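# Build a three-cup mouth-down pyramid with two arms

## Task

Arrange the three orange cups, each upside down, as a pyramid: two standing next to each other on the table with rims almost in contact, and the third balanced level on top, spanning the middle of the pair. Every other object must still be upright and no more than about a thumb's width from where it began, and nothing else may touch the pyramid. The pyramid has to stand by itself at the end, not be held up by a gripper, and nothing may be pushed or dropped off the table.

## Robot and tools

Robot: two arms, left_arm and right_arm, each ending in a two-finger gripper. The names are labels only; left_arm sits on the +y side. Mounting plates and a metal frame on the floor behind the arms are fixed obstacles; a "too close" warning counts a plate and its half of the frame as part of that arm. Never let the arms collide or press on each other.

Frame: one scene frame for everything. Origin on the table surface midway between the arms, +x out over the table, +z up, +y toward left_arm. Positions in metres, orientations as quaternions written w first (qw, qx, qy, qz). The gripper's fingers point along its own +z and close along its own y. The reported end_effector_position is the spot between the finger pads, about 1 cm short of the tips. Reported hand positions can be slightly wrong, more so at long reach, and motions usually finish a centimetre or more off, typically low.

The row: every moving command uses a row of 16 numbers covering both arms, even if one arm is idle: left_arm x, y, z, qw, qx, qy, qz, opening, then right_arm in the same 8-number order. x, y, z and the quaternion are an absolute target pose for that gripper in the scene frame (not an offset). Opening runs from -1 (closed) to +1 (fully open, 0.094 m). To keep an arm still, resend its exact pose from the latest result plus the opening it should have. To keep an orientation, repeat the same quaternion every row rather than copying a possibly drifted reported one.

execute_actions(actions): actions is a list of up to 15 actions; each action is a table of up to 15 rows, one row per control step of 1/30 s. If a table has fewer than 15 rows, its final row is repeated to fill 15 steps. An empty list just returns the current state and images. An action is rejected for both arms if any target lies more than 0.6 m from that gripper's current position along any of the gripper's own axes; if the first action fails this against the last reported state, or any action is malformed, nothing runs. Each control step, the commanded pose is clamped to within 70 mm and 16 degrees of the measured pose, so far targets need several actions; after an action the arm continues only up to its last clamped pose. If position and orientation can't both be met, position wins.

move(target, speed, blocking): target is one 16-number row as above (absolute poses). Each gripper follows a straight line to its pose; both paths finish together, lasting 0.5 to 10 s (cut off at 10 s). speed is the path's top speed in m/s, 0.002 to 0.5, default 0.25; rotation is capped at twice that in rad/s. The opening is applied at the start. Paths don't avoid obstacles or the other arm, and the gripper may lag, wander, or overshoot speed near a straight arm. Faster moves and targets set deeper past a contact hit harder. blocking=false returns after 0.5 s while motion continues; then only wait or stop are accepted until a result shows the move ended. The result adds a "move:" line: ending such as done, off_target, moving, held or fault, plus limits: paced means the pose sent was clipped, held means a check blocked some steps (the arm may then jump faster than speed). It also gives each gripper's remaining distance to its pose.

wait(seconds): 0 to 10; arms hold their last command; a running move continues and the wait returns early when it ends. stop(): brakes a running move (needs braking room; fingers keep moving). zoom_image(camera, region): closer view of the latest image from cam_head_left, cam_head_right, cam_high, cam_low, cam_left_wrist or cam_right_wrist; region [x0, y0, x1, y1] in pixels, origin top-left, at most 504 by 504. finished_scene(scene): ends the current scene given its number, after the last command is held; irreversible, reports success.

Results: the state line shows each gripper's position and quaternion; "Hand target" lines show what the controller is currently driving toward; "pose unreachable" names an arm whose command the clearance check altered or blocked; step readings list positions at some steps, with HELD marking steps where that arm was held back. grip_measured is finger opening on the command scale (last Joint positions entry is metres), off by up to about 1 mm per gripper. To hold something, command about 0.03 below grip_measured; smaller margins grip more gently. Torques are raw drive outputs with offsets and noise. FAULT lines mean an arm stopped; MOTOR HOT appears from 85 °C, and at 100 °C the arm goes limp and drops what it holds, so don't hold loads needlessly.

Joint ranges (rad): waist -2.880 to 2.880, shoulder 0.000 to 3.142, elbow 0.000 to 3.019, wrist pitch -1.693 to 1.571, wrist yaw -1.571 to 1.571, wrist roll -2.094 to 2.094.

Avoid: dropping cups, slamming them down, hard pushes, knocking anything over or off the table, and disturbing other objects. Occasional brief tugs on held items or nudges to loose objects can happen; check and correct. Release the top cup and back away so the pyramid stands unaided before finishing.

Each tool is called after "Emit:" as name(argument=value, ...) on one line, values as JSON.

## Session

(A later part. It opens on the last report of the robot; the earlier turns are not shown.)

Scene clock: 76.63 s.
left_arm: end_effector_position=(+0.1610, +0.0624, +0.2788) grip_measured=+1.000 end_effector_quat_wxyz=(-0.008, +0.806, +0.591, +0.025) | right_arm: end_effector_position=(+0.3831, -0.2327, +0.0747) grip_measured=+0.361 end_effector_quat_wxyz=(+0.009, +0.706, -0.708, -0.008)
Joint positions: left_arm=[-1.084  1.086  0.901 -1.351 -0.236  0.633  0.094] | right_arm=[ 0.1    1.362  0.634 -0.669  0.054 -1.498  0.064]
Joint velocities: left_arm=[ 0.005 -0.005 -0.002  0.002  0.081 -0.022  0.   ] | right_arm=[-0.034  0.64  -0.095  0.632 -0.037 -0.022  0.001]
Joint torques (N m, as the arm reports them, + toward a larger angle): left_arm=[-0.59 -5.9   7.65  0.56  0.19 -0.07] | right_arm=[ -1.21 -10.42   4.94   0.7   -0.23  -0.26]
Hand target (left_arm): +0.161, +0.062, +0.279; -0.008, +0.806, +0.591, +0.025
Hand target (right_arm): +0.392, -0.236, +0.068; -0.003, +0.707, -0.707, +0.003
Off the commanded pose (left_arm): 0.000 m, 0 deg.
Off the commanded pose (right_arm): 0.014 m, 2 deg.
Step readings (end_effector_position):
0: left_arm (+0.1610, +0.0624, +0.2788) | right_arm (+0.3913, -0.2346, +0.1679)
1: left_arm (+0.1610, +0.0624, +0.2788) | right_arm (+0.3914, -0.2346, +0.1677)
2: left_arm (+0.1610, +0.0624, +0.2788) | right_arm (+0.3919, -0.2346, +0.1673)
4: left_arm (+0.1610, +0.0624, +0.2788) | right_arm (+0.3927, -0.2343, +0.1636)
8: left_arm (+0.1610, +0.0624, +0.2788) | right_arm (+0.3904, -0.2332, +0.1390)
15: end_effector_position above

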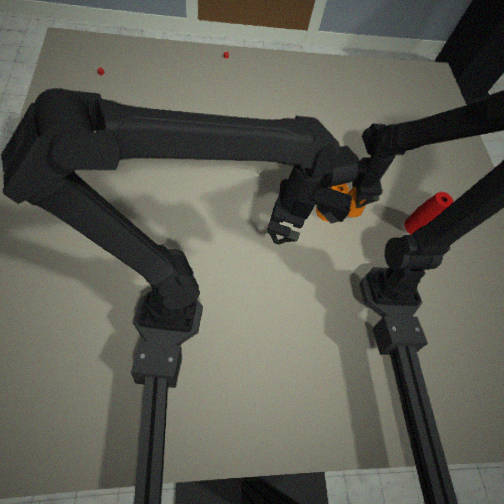

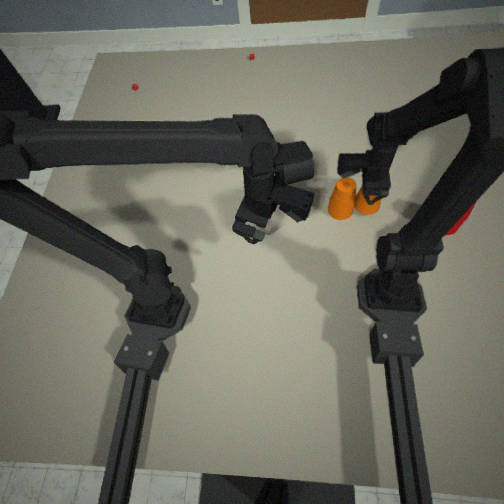

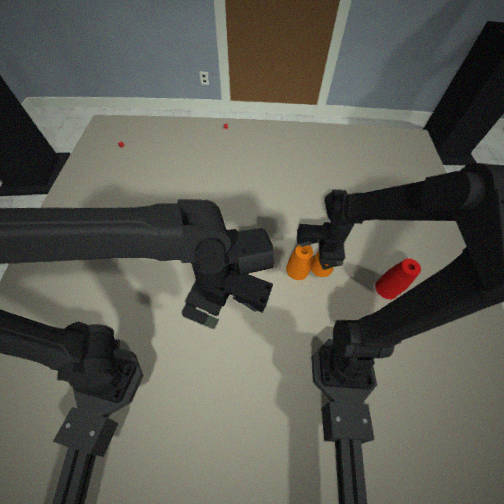

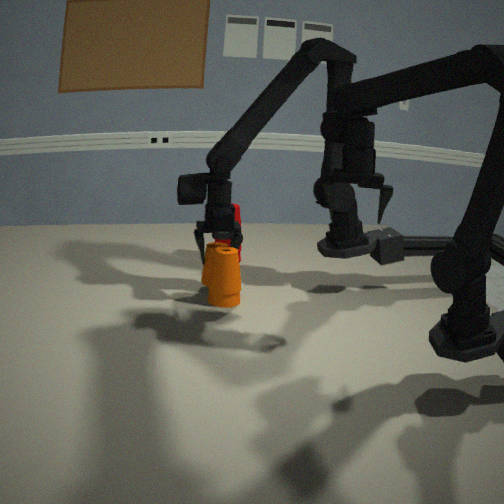

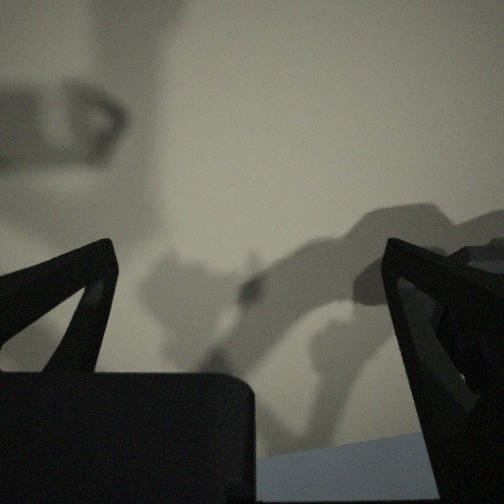

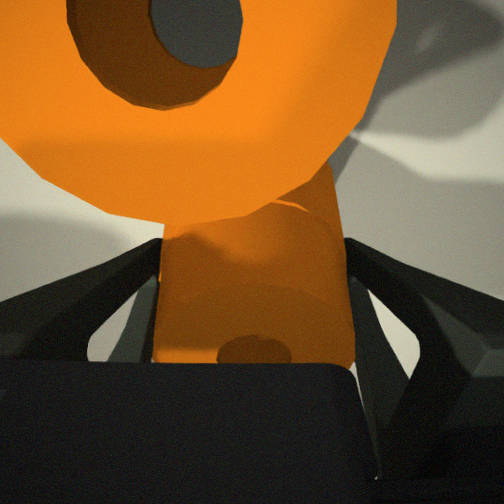

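Emit:
execute_actions(actions=[])

Emit:
zoom_image(camera="cam_head_right", region=[315, 150, 400, 235])

Emit:
zoom_image(camera="cam_low", region=[170, 200, 290, 320])

Scene clock: 77.00 s.
left_arm: end_effector_position=(+0.1610, +0.0624, +0.2788) grip_measured=+1.000 end_effector_quat_wxyz=(-0.008, +0.806, +0.591, +0.025) | right_arm: end_effector_position=(+0.3855, -0.2326, +0.0623) grip_measured=+0.361 end_effector_quat_wxyz=(+0.008, +0.706, -0.708, -0.007)
Joint positions: left_arm=[-1.084  1.086  0.901 -1.351 -0.236  0.633  0.094] | right_arm=[ 0.098  1.401  0.63  -0.624  0.054 -1.502  0.064]
Joint velocities: left_arm=[ 0.005  0.005 -0.002 -0.002 -0.007  0.022  0.   ] | right_arm=[-0.015 -0.005  0.012 -0.012 -0.022  0.007 -0.   ]
Joint torques (N m, as the arm reports them, + toward a larger angle): left_arm=[-0.4  -5.92  7.71  0.52  0.22 -0.12] | right_arm=[ -1.29 -10.32   4.42   0.77  -0.23  -0.29]
Hand target (left_arm): +0.161, +0.062, +0.279; -0.008, +0.806, +0.591, +0.025
Hand target (right_arm): +0.392, -0.236, +0.067; -0.002, +0.707, -0.707, +0.002
Off the commanded pose (left_arm): 0.000 m, 0 deg.
Off the commanded pose (right_arm): 0.010 m, 2 deg.

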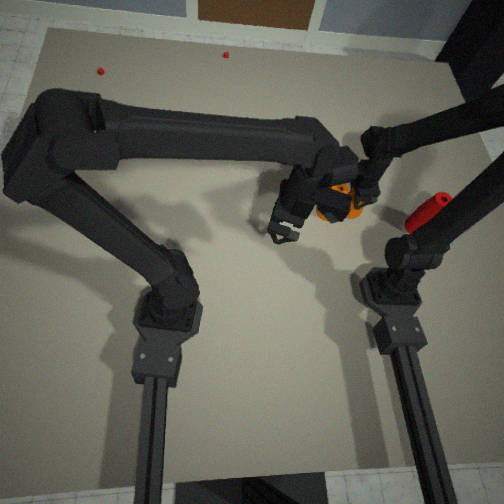

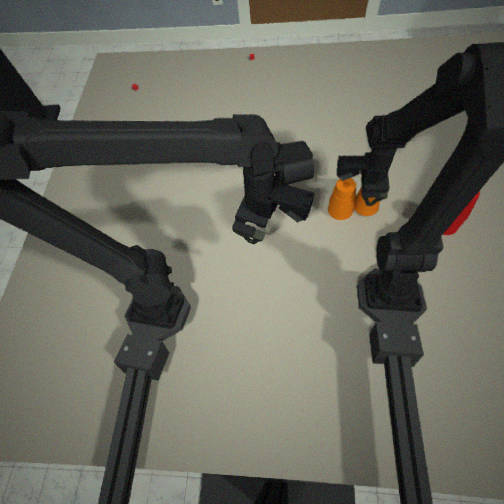

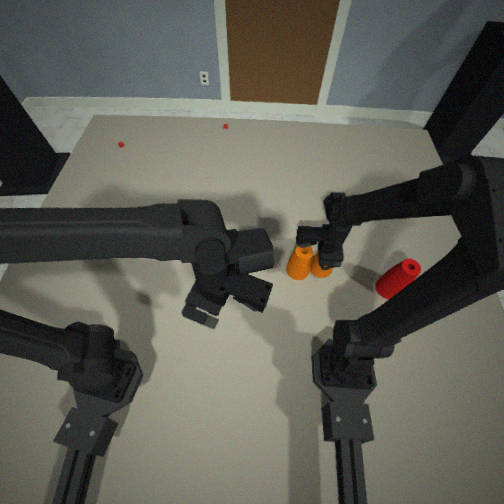

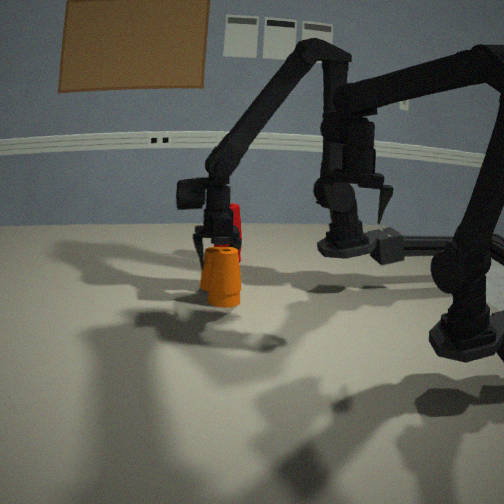

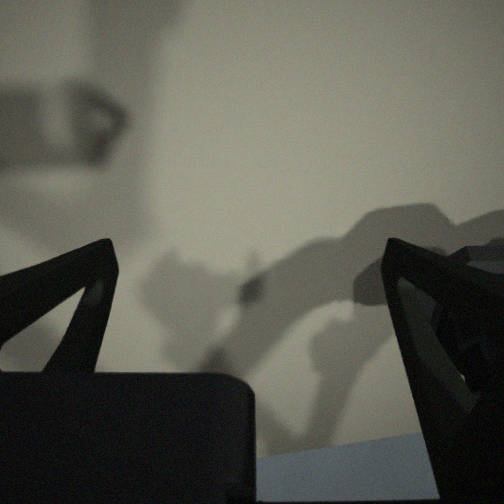

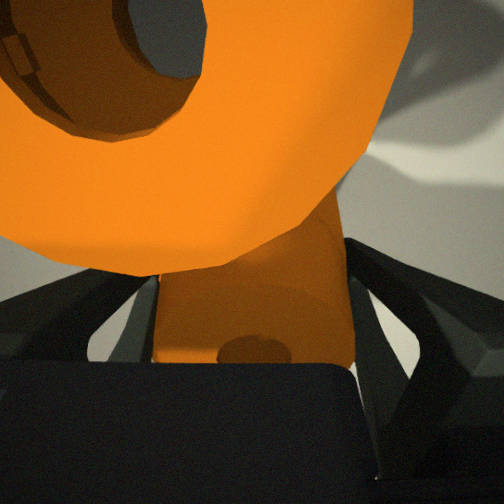

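Region (315, 150, 400, 235) of cam_head_right's 504x504 image, scaled by 5.929, with more detail than that image has.

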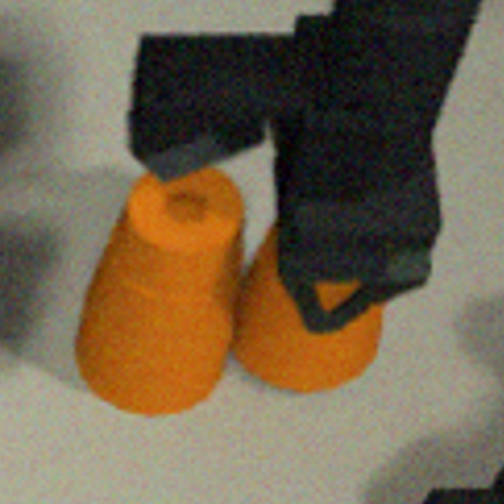

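Region (170, 200, 290, 320) of cam_low's 504x504 image, scaled by 4.200, with more detail than that image has.

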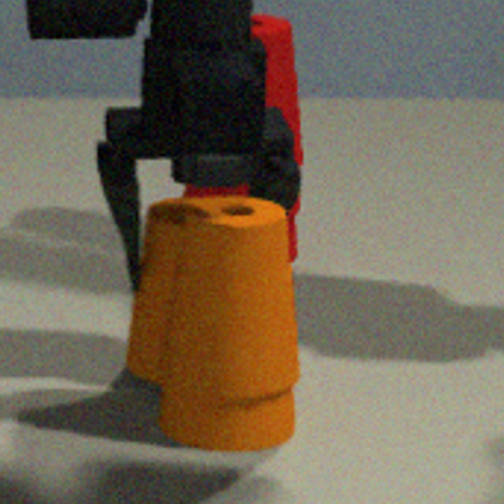

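Emit:
zoom_image(camera="cam_head_right", region=[325, 185, 385, 225])

Emit:
zoom_image(camera="cam_high", region=[280, 235, 345, 290])

Region (325, 185, 385, 225) of cam_head_right's 504x504 image, scaled by 8.400, with more detail than that image has.

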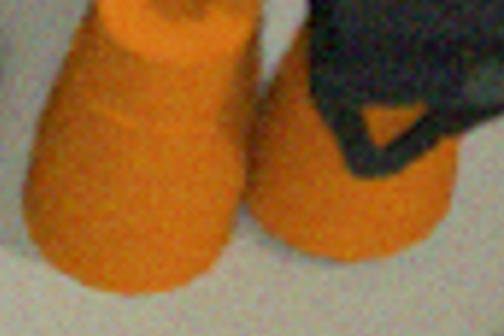

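Region (280, 235, 345, 290) of cam_high's 504x504 image, scaled by 7.754, with more detail than that image has; it fills the top 426 rows of this view, and the rest is white.

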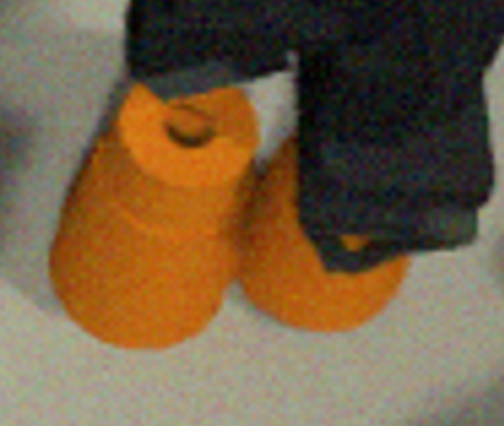

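Emit:
execute_actions(actions=[[
[0.1610,0.0624,0.2788,-0.008,0.806,0.591,0.025,1.0, 0.3900,-0.2338,0.0643,-0.0019,0.7070,-0.7072,0.0016,0.33],
[0.1610,0.0624,0.2788,-0.008,0.806,0.591,0.025,1.0, 0.3878,-0.2308,0.0624,-0.0016,0.7070,-0.7072,0.0013,0.33],
[0.1610,0.0624,0.2788,-0.008,0.806,0.591,0.025,1.0, 0.3866,-0.2279,0.0610,-0.0027,0.7070,-0.7072,0.0022,0.33],
[0.1610,0.0624,0.2788,-0.008,0.806,0.591,0.025,1.0, 0.3856,-0.2258,0.0597,-0.0039,0.7069,-0.7073,0.0031,0.33],
[0.1610,0.0624,0.2788,-0.008,0.806,0.591,0.025,1.0, 0.3843,-0.2259,0.0581,-0.0043,0.7069,-0.7073,0.0034,0.33],
[0.1610,0.0624,0.2788,-0.008,0.806,0.591,0.025,1.0, 0.3826,-0.2260,0.0566,-0.0043,0.7069,-0.7073,0.0034,0.33],
[0.1610,0.0624,0.2788,-0.008,0.806,0.591,0.025,1.0, 0.3808,-0.2261,0.0555,-0.0035,0.7069,-0.7073,0.0028,0.33],
[0.1610,0.0624,0.2788,-0.008,0.806,0.591,0.025,1.0, 0.3808,-0.2261,0.0555,-0.0035,0.7069,-0.7073,0.0028,0.33],
[0.1610,0.0624,0.2788,-0.008,0.806,0.591,0.025,1.0, 0.3808,-0.2261,0.0555,-0.0035,0.7069,-0.7073,0.0028,0.33],
[0.1610,0.0624,0.2788,-0.008,0.806,0.591,0.025,1.0, 0.3808,-0.2261,0.0555,-0.0035,0.7069,-0.7073,0.0028,0.33],
[0.1610,0.0624,0.2788,-0.008,0.806,0.591,0.025,1.0, 0.3902,-0.2265,0.0609,-0.0082,0.7067,-0.7075,0.0066,0.42],
[0.1610,0.0624,0.2788,-0.008,0.806,0.591,0.025,1.0, 0.3980,-0.2260,0.0664,-0.0128,0.7064,-0.7078,0.0103,0.58],
[0.1610,0.0624,0.2788,-0.008,0.806,0.591,0.025,1.0, 0.4040,-0.2256,0.0716,-0.0167,0.7062,-0.7080,0.0135,0.74],
[0.1610,0.0624,0.2788,-0.008,0.806,0.591,0.025,1.0, 0.4085,-0.2256,0.0772,-0.0206,0.7060,-0.7082,0.0166,0.86],
[0.1610,0.0624,0.2788,-0.008,0.806,0.591,0.025,1.0, 0.4098,-0.2258,0.0843,-0.0226,0.7059,-0.7083,0.0182,0.90]
]])

Scene clock: 91.20 s.
left_arm: end_effector_position=(+0.1610, +0.0624, +0.2788) grip_measured=+1.000 end_effector_quat_wxyz=(-0.008, +0.806, +0.591, +0.025) | right_arm: end_effector_position=(+0.3803, -0.2305, +0.0578) grip_measured=+0.865 end_effector_quat_wxyz=(+0.003, +0.708, -0.706, -0.003)
Joint positions: left_arm=[-1.084  1.086  0.901 -1.351 -0.236  0.633  0.094] | right_arm=[ 0.104  1.399  0.605 -0.589  0.055 -1.5    0.088]
Joint velocities: left_arm=[-0.005  0.005  0.002  0.012  0.007 -0.022  0.   ] | right_arm=[-0.015 -0.103  0.076 -0.305 -0.037  0.037  0.067]
Joint torques (N m, as the arm reports them, + toward a larger angle): left_arm=[-0.78 -6.38  7.56  0.49  0.19 -0.07] | right_arm=[  0.37 -12.47   7.82   0.13  -0.09   0.07]
Hand target (left_arm): +0.161, +0.062, +0.279; -0.008, +0.806, +0.591, +0.025
Hand target (right_arm): +0.409, -0.226, +0.083; -0.023, +0.706, -0.708, +0.019
Off the commanded pose (left_arm): 0.000 m, 0 deg.
Off the commanded pose (right_arm): 0.040 m, 4 deg.
Step readings (end_effector_position):
0: left_arm (+0.1610, +0.0624, +0.2788) | right_arm (+0.3855, -0.2326, +0.0623)
1: left_arm (+0.1610, +0.0624, +0.2788) | right_arm (+0.3858, -0.2326, +0.0623)
2: left_arm (+0.1610, +0.0624, +0.2788) | right_arm (+0.3864, -0.2326, +0.0621)
4: left_arm (+0.1610, +0.0624, +0.2788) | right_arm (+0.3875, -0.2324, +0.0612)
8: left_arm (+0.1610, +0.0624, +0.2788) | right_arm (+0.3831, -0.2307, +0.0572)
15: end_effector_position above

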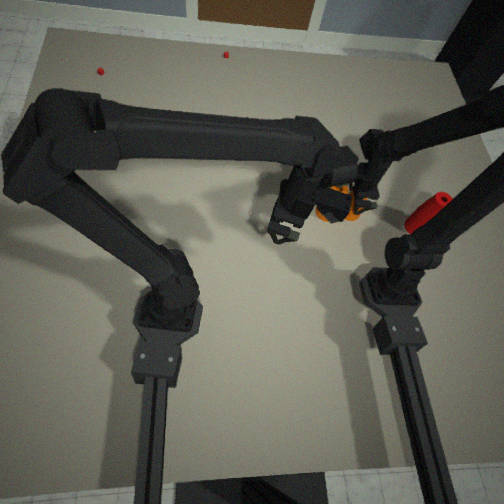

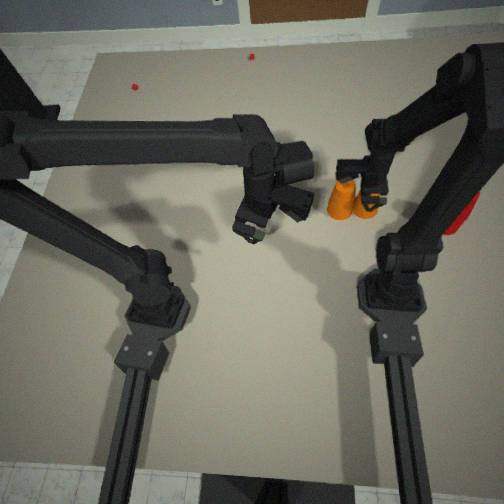

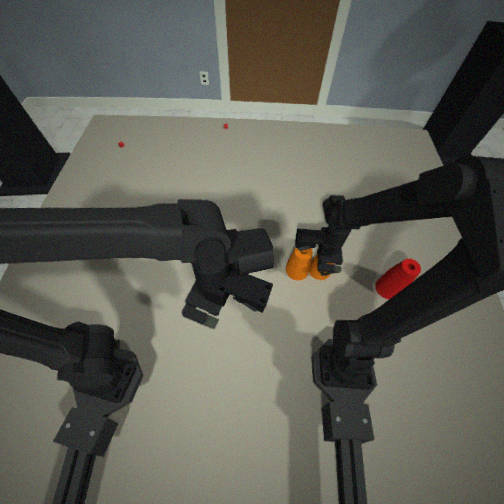

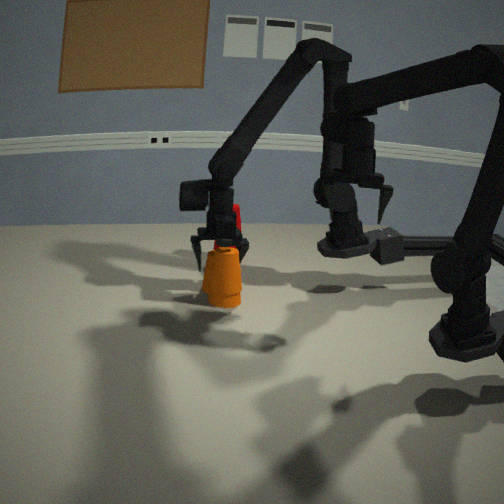

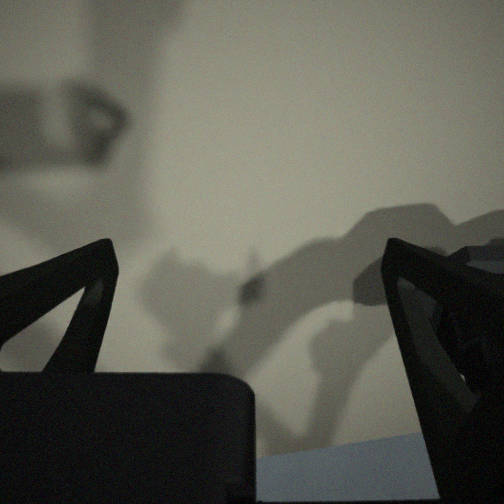

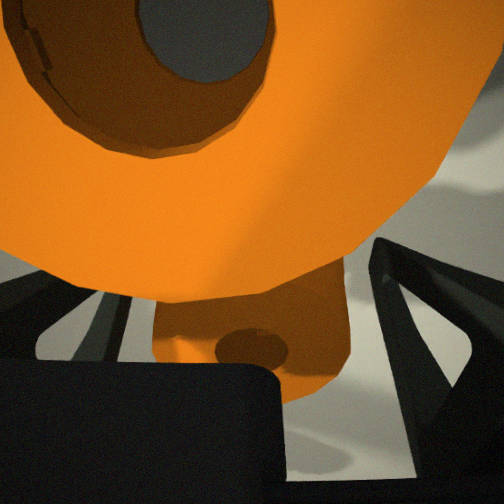

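Emit:
execute_actions(actions=[])

Emit:
zoom_image(camera="cam_head_right", region=[320, 165, 390, 225])

Scene clock: 93.83 s.
left_arm: end_effector_position=(+0.1610, +0.0624, +0.2788) grip_measured=+1.000 end_effector_quat_wxyz=(-0.008, +0.806, +0.591, +0.025) | right_arm: end_effector_position=(+0.3885, -0.2306, +0.0699) grip_measured=+0.899 end_effector_quat_wxyz=(-0.006, +0.707, -0.707, +0.005)
Joint positions: left_arm=[-1.084  1.086  0.901 -1.351 -0.236  0.633  0.094] | right_arm=[ 0.104  1.367  0.618 -0.61   0.055 -1.5    0.089]
Joint velocities: left_arm=[-0.005 -0.015 -0.012  0.012 -0.037  0.022  0.   ] | right_arm=[ 0.005 -0.015 -0.017 -0.007 -0.007 -0.037  0.   ]
Joint torques (N m, as the arm reports them, + toward a larger angle): left_arm=[-0.71 -6.25  7.67  0.46  0.21 -0.08] | right_arm=[  0.3  -10.33   7.59   0.16  -0.1    0.09]
Hand target (left_arm): +0.161, +0.062, +0.279; -0.008, +0.806, +0.591, +0.025
Hand target (right_arm): +0.409, -0.226, +0.083; -0.023, +0.706, -0.708, +0.019
Off the commanded pose (left_arm): 0.000 m, 0 deg.
Off the commanded pose (right_arm): 0.026 m, 2 deg.

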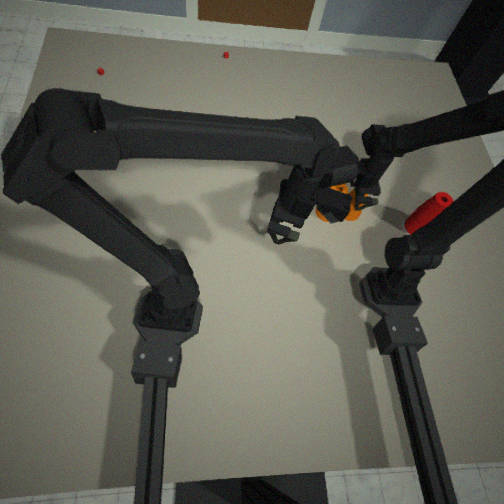

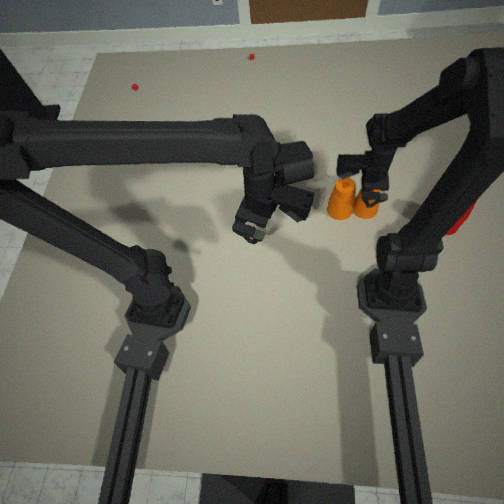

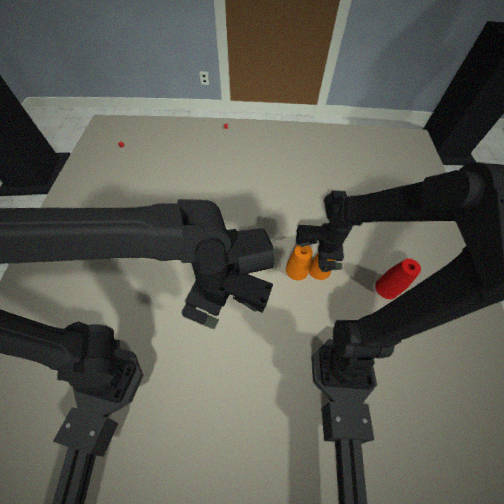

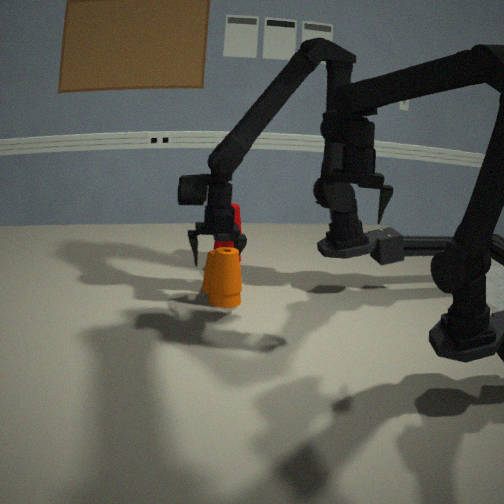

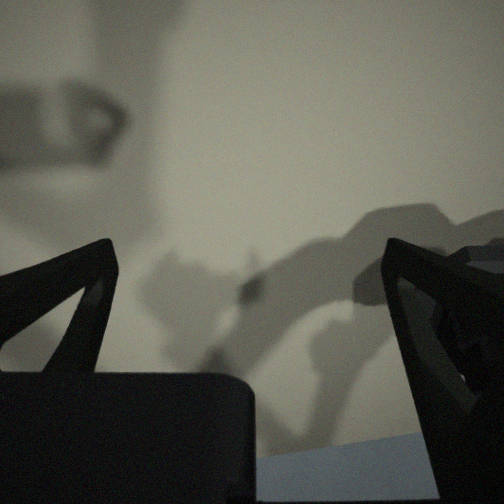

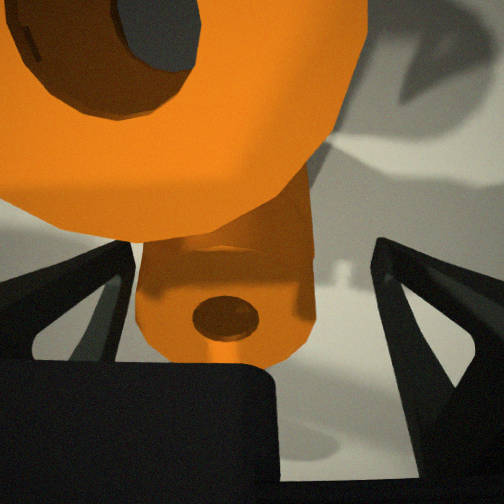

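Region (320, 165, 390, 225) of cam_head_right's 504x504 image, scaled by 7.200, with more detail than that image has; it fills the top 432 rows of this view, and the rest is white.

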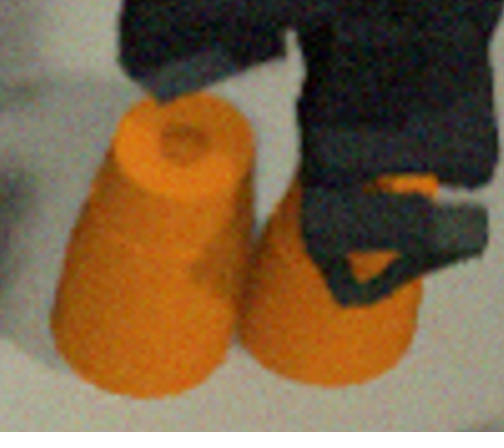

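Emit:
execute_actions(actions=[[
[0.1610,0.0624,0.2788,-0.008,0.806,0.591,0.025,1.0, 0.4065,-0.2236,0.0843,-0.0222,0.7059,-0.7083,0.0170,0.90],
[0.1610,0.0624,0.2788,-0.008,0.806,0.591,0.025,1.0, 0.4038,-0.2192,0.0860,-0.0209,0.7059,-0.7083,0.0155,0.90],
[0.1610,0.0624,0.2788,-0.008,0.806,0.591,0.025,1.0, 0.4019,-0.2133,0.0887,-0.0199,0.7059,-0.7083,0.0142,0.90],
[0.1610,0.0624,0.2788,-0.008,0.806,0.591,0.025,1.0, 0.3998,-0.2053,0.0913,-0.0190,0.7059,-0.7083,0.0128,0.90],
[0.1610,0.0624,0.2788,-0.008,0.806,0.591,0.025,1.0, 0.3976,-0.1963,0.0933,-0.0186,0.7059,-0.7083,0.0117,0.90],
[0.1610,0.0624,0.2788,-0.008,0.806,0.591,0.025,1.0, 0.3956,-0.1874,0.0948,-0.0181,0.7058,-0.7084,0.0106,0.90],
[0.1610,0.0624,0.2788,-0.008,0.806,0.591,0.025,1.0, 0.3939,-0.1782,0.0955,-0.0184,0.7058,-0.7084,0.0100,0.90],
[0.1610,0.0624,0.2788,-0.008,0.806,0.591,0.025,1.0, 0.3921,-0.1696,0.0962,-0.0186,0.7057,-0.7085,0.0095,0.90],
[0.1610,0.0624,0.2788,-0.008,0.806,0.591,0.025,1.0, 0.3903,-0.1620,0.0968,-0.0189,0.7056,-0.7086,0.0090,0.86],
[0.1610,0.0624,0.2788,-0.008,0.806,0.591,0.025,1.0, 0.3892,-0.1563,0.0954,-0.0190,0.7055,-0.7087,0.0087,0.80],
[0.1610,0.0624,0.2788,-0.008,0.806,0.591,0.025,1.0, 0.3882,-0.1525,0.0958,-0.0192,0.7055,-0.7087,0.0084,0.74],
[0.1610,0.0624,0.2788,-0.008,0.806,0.591,0.025,1.0, 0.3876,-0.1501,0.0961,-0.0192,0.7055,-0.7087,0.0082,0.67],
[0.1610,0.0624,0.2788,-0.008,0.806,0.591,0.025,1.0, 0.3872,-0.1491,0.0961,-0.0192,0.7055,-0.7087,0.0081,0.60],
[0.1610,0.0624,0.2788,-0.008,0.806,0.591,0.025,1.0, 0.3872,-0.1491,0.0961,-0.0192,0.7055,-0.7087,0.0081,0.51],
[0.1610,0.0624,0.2788,-0.008,0.806,0.591,0.025,1.0, 0.3872,-0.1491,0.0961,-0.0192,0.7055,-0.7087,0.0081,0.345]
]])

Scene clock: 108.03 s.
left_arm: end_effector_position=(+0.1610, +0.0624, +0.2788) grip_measured=+1.000 end_effector_quat_wxyz=(-0.008, +0.806, +0.591, +0.025) | right_arm: end_effector_position=(+0.3669, -0.1530, +0.0848) grip_measured=+0.433 end_effector_quat_wxyz=(-0.005, +0.729, -0.685, -0.001)
Joint positions: left_arm=[-1.084  1.086  0.901 -1.351 -0.236  0.633  0.094] | right_arm=[ 0.366  1.337  0.618 -0.668  0.096 -1.303  0.067]
Joint velocities: left_arm=[ 0.015 -0.024 -0.017  0.002 -0.095 -0.022  0.   ] | right_arm=[ 0.083 -0.024 -0.017 -0.032  0.037  0.242 -0.174]
Joint torques (N m, as the arm reports them, + toward a larger angle): left_arm=[-0.73 -6.27  7.49  0.41  0.21 -0.1 ] | right_arm=[-0.65 -9.17  7.95  0.12  0.03  0.1 ]
Hand target (left_arm): +0.161, +0.062, +0.279; -0.008, +0.806, +0.591, +0.025
Hand target (right_arm): +0.386, -0.150, +0.096; -0.019, +0.706, -0.708, +0.009
Off the commanded pose (left_arm): 0.000 m, 0 deg.
Off the commanded pose (right_arm): 0.024 m, 4 deg.
Step readings (end_effector_position):
0: left_arm (+0.1610, +0.0624, +0.2788) | right_arm (+0.3885, -0.2306, +0.0699)
1: left_arm (+0.1610, +0.0624, +0.2788) | right_arm (+0.3883, -0.2305, +0.0699)
2: left_arm (+0.1610, +0.0624, +0.2788) | right_arm (+0.3877, -0.2300, +0.0701)
4: left_arm (+0.1610, +0.0624, +0.2788) | right_arm (+0.3850, -0.2264, +0.0713)
8: left_arm (+0.1610, +0.0624, +0.2788) | right_arm (+0.3786, -0.1988, +0.0786)
15: end_effector_position above

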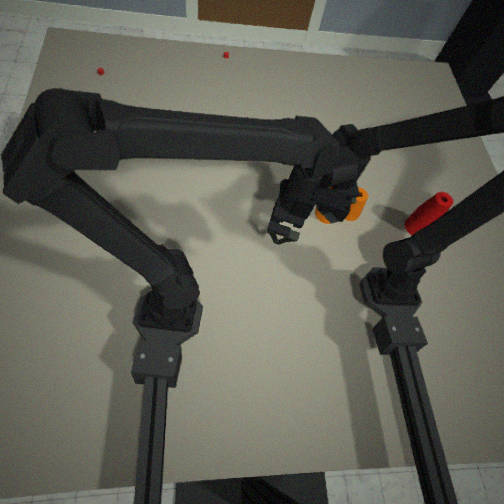

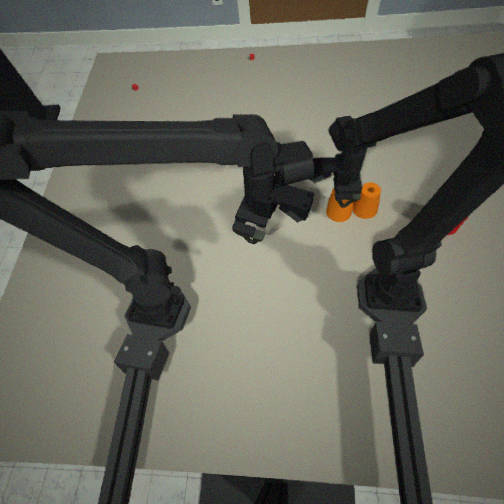

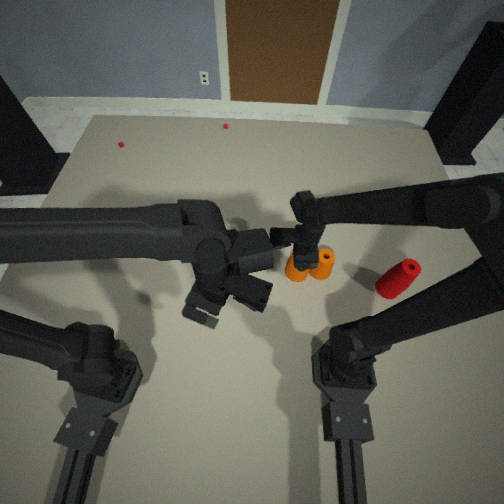

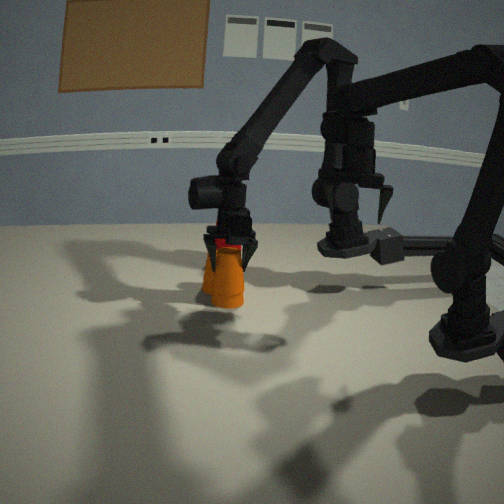

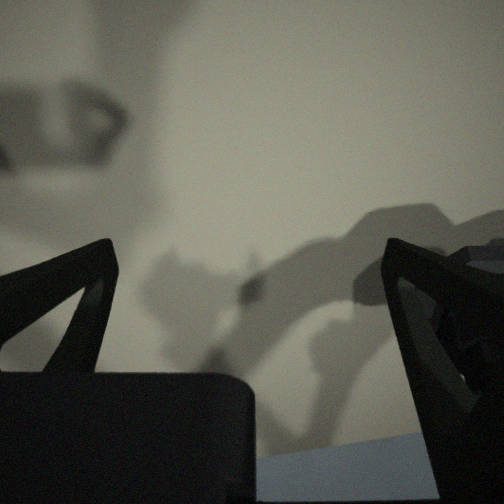

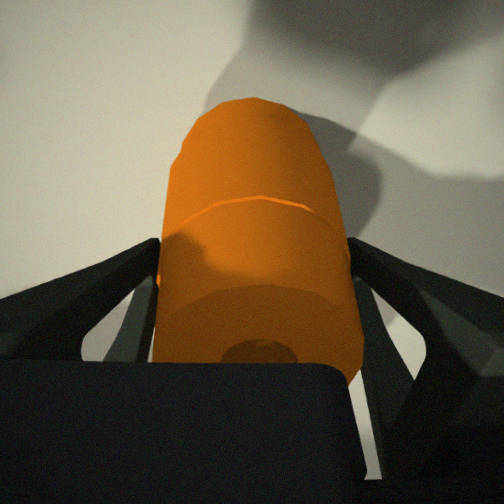

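Emit:
execute_actions(actions=[])

Emit:
zoom_image(camera="cam_head_right", region=[320, 165, 390, 230])

Emit:
zoom_image(camera="cam_high", region=[280, 235, 345, 290])

Emit:
zoom_image(camera="cam_low", region=[170, 200, 290, 320])

Scene clock: 109.43 s.
left_arm: end_effector_position=(+0.1610, +0.0624, +0.2788) grip_measured=+1.000 end_effector_quat_wxyz=(-0.008, +0.806, +0.591, +0.025) | right_arm: end_effector_position=(+0.3665, -0.1534, +0.0848) grip_measured=+0.374 end_effector_quat_wxyz=(-0.004, +0.714, -0.700, -0.000)
Joint positions: left_arm=[-1.084  1.086  0.901 -1.351 -0.236  0.633  0.094] | right_arm=[ 0.368  1.337  0.618 -0.67   0.1   -1.26   0.065]
Joint velocities: left_arm=[-0.005  0.034 -0.007  0.002 -0.022 -0.022  0.   ] | right_arm=[ 0.005  0.005  0.012  0.002  0.022 -0.007 -0.   ]
Joint torques (N m, as the arm reports them, + toward a larger angle): left_arm=[-1.28 -6.41  7.72  0.58  0.21 -0.06] | right_arm=[-0.42 -9.12  7.93  0.13 -0.03  0.09]
Hand target (left_arm): +0.161, +0.062, +0.279; -0.008, +0.806, +0.591, +0.025
Hand target (right_arm): +0.386, -0.150, +0.096; -0.019, +0.706, -0.708, +0.009
Off the commanded pose (left_arm): 0.000 m, 0 deg.
Off the commanded pose (right_arm): 0.024 m, 2 deg.

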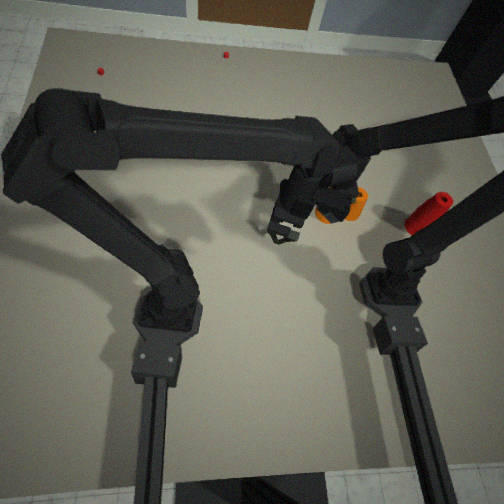

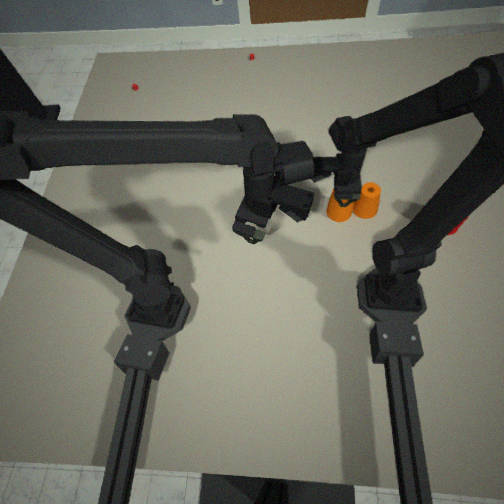

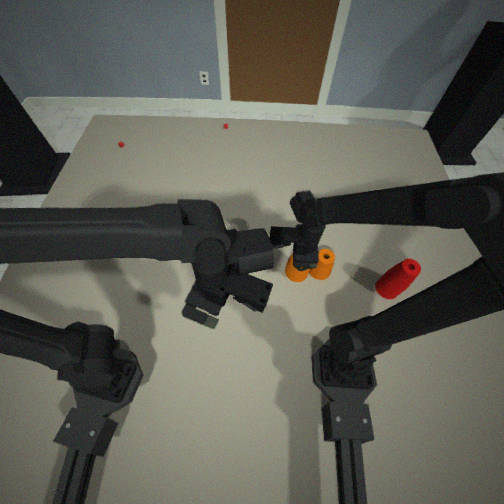

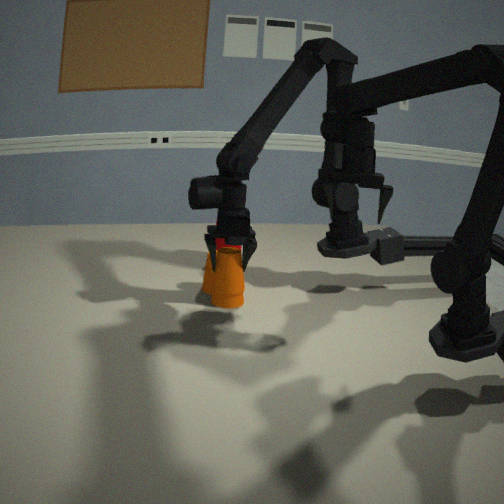

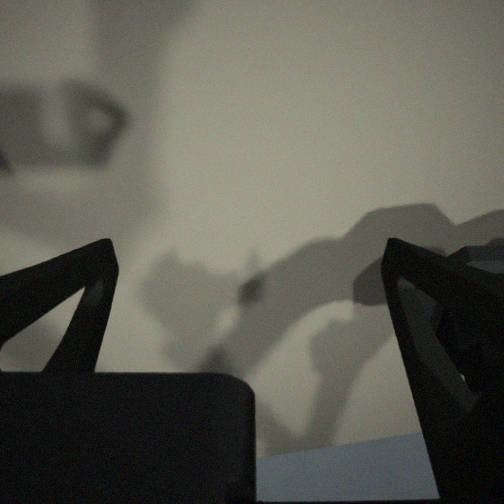

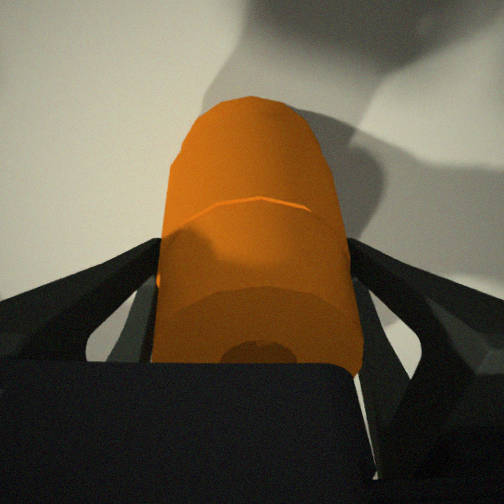

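Region (320, 165, 390, 230) of cam_head_right's 504x504 image, scaled by 7.200, with more detail than that image has; it fills the top 468 rows of this view, and the rest is white.

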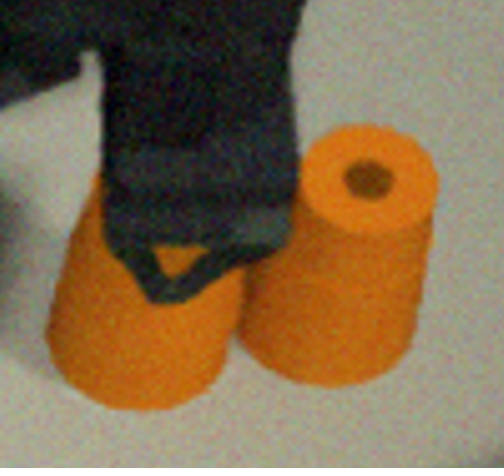

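Region (280, 235, 345, 290) of cam_high's 504x504 image, scaled by 7.754, with more detail than that image has; it fills the top 426 rows of this view, and the rest is white.

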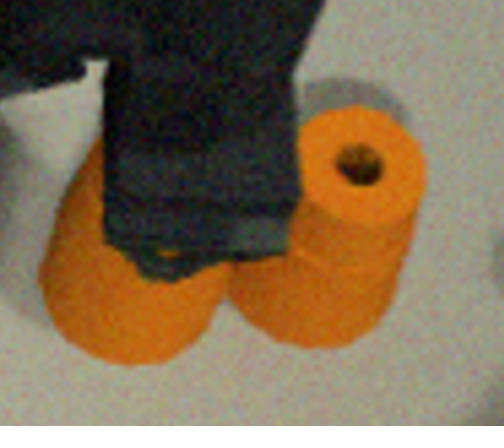

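Region (170, 200, 290, 320) of cam_low's 504x504 image, scaled by 4.200, with more detail than that image has.

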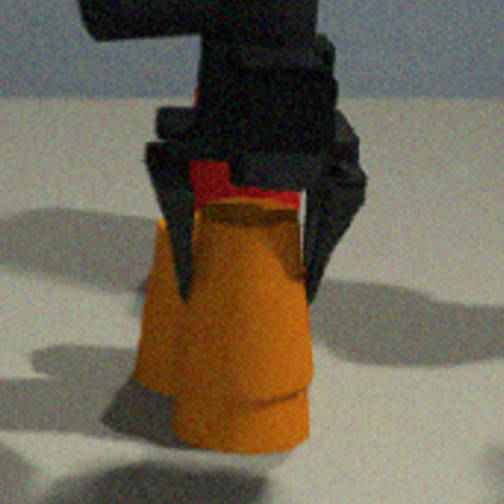

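Emit:
execute_actions(actions=[[
[0.1610,0.0624,0.2788,-0.008,0.806,0.591,0.025,1.0, 0.3884,-0.1523,0.0973,-0.0222,0.7053,-0.7089,0.0101,0.345],
[0.1610,0.0624,0.2788,-0.008,0.806,0.591,0.025,1.0, 0.3910,-0.1542,0.0987,-0.0249,0.7051,-0.7091,0.0113,0.345],
[0.1610,0.0624,0.2788,-0.008,0.806,0.591,0.025,1.0, 0.3935,-0.1557,0.0999,-0.0276,0.7048,-0.7094,0.0126,0.345],
[0.1610,0.0624,0.2788,-0.008,0.806,0.591,0.025,1.0, 0.3962,-0.1550,0.1024,-0.0313,0.7045,-0.7097,0.0142,0.345],
[0.1610,0.0624,0.2788,-0.008,0.806,0.591,0.025,1.0, 0.3983,-0.1547,0.1053,-0.0344,0.7043,-0.7099,0.0157,0.345],
[0.1610,0.0624,0.2788,-0.008,0.806,0.591,0.025,1.0, 0.3996,-0.1545,0.1093,-0.0367,0.7041,-0.7101,0.0167,0.345],
[0.1610,0.0624,0.2788,-0.008,0.806,0.591,0.025,1.0, 0.4008,-0.1547,0.1142,-0.0385,0.7040,-0.7102,0.0175,0.345],
[0.1610,0.0624,0.2788,-0.008,0.806,0.591,0.025,1.0, 0.4007,-0.1538,0.1201,-0.0394,0.7039,-0.7103,0.0179,0.345],
[0.1610,0.0624,0.2788,-0.008,0.806,0.591,0.025,1.0, 0.4007,-0.1533,0.1273,-0.0403,0.7038,-0.7104,0.0183,0.345],
[0.1610,0.0624,0.2788,-0.008,0.806,0.591,0.025,1.0, 0.4006,-0.1534,0.1349,-0.0403,0.7038,-0.7104,0.0183,0.345],
[0.1610,0.0624,0.2788,-0.008,0.806,0.591,0.025,1.0, 0.4001,-0.1545,0.1428,-0.0399,0.7038,-0.7104,0.0181,0.345],
[0.1610,0.0624,0.2788,-0.008,0.806,0.591,0.025,1.0, 0.3997,-0.1555,0.1506,-0.0394,0.7039,-0.7103,0.0179,0.345],
[0.1610,0.0624,0.2788,-0.008,0.806,0.591,0.025,1.0, 0.3991,-0.1566,0.1585,-0.0385,0.7040,-0.7102,0.0175,0.345],
[0.1610,0.0624,0.2788,-0.008,0.806,0.591,0.025,1.0, 0.3984,-0.1578,0.1663,-0.0376,0.7040,-0.7102,0.0171,0.345],
[0.1610,0.0624,0.2788,-0.008,0.806,0.591,0.025,1.0, 0.3974,-0.1589,0.1733,-0.0362,0.7041,-0.7101,0.0165,0.345]
]])

Scene clock: 118.00 s.
left_arm: end_effector_position=(+0.1610, +0.0624, +0.2788) grip_measured=+1.000 end_effector_quat_wxyz=(-0.008, +0.806, +0.591, +0.025) | right_arm: end_effector_position=(+0.3727, -0.1613, +0.1308) grip_measured=+0.374 end_effector_quat_wxyz=(-0.009, +0.709, -0.706, +0.003)
Joint positions: left_arm=[-1.084  1.086  0.901 -1.351 -0.236  0.633  0.094] | right_arm=[ 0.353  1.217  0.666 -0.824  0.098 -1.26   0.065]
Joint velocities: left_arm=[-0.005 -0.034  0.007 -0.007  0.022  0.066  0.   ] | right_arm=[-0.015 -0.611  0.276 -0.803  0.037  0.022  0.   ]
Joint torques (N m, as the arm reports them, + toward a larger angle): left_arm=[-1.46 -5.79  7.48  0.39  0.17 -0.09] | right_arm=[ 0.12 -9.16 10.14  0.31 -0.17 -0.05]
Hand target (left_arm): +0.161, +0.062, +0.279; -0.008, +0.806, +0.591, +0.025
Hand target (right_arm): +0.397, -0.159, +0.169; -0.037, +0.703, -0.710, +0.017
Off the commanded pose (left_arm): 0.000 m, 0 deg.
Off the commanded pose (right_arm): 0.049 m, 4 deg.
Step readings (end_effector_position):
0: left_arm (+0.1610, +0.0624, +0.2788) | right_arm (+0.3665, -0.1534, +0.0848)
1: left_arm (+0.1610, +0.0624, +0.2788) | right_arm (+0.3665, -0.1534, +0.0848)
2: left_arm (+0.1610, +0.0624, +0.2788) | right_arm (+0.3666, -0.1535, +0.0848)
4: left_arm (+0.1610, +0.0624, +0.2788) | right_arm (+0.3670, -0.1549, +0.0847)
8: left_arm (+0.1610, +0.0624, +0.2788) | right_arm (+0.3695, -0.1579, +0.0887)
15: end_effector_position above

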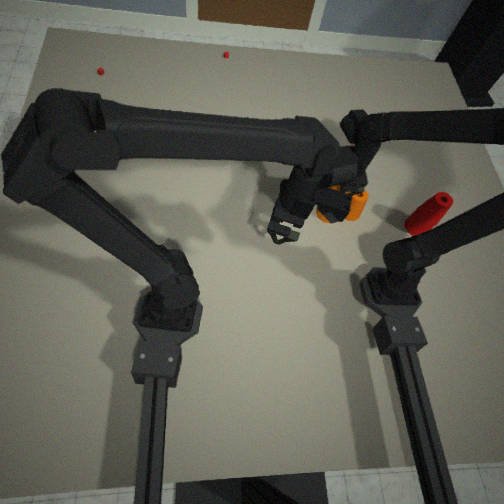

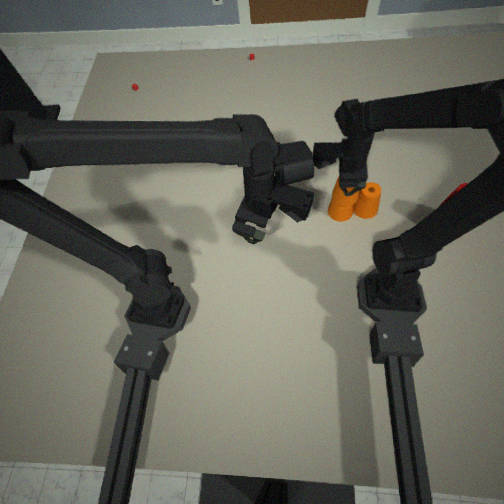

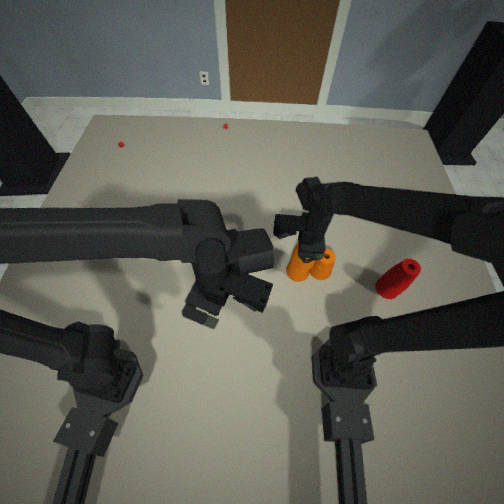

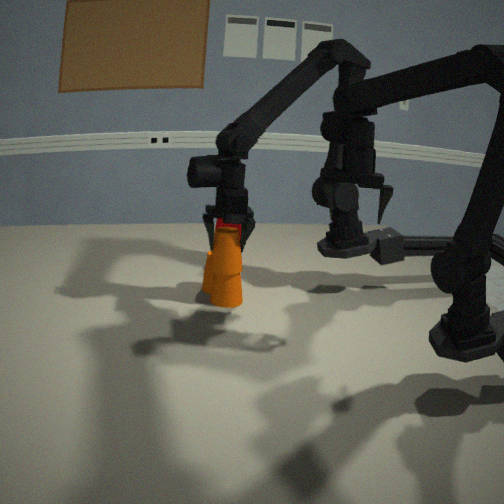

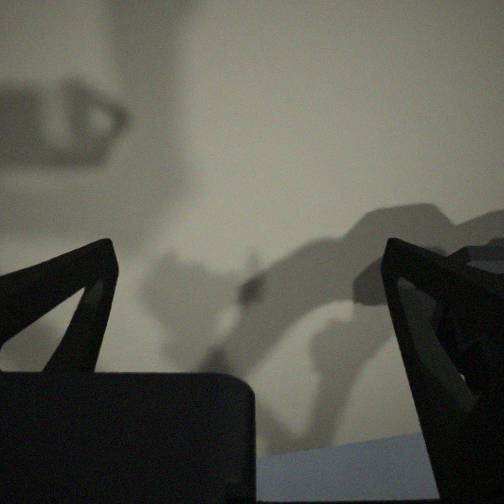

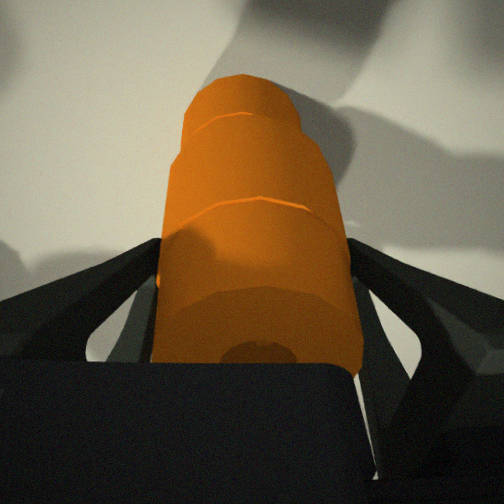

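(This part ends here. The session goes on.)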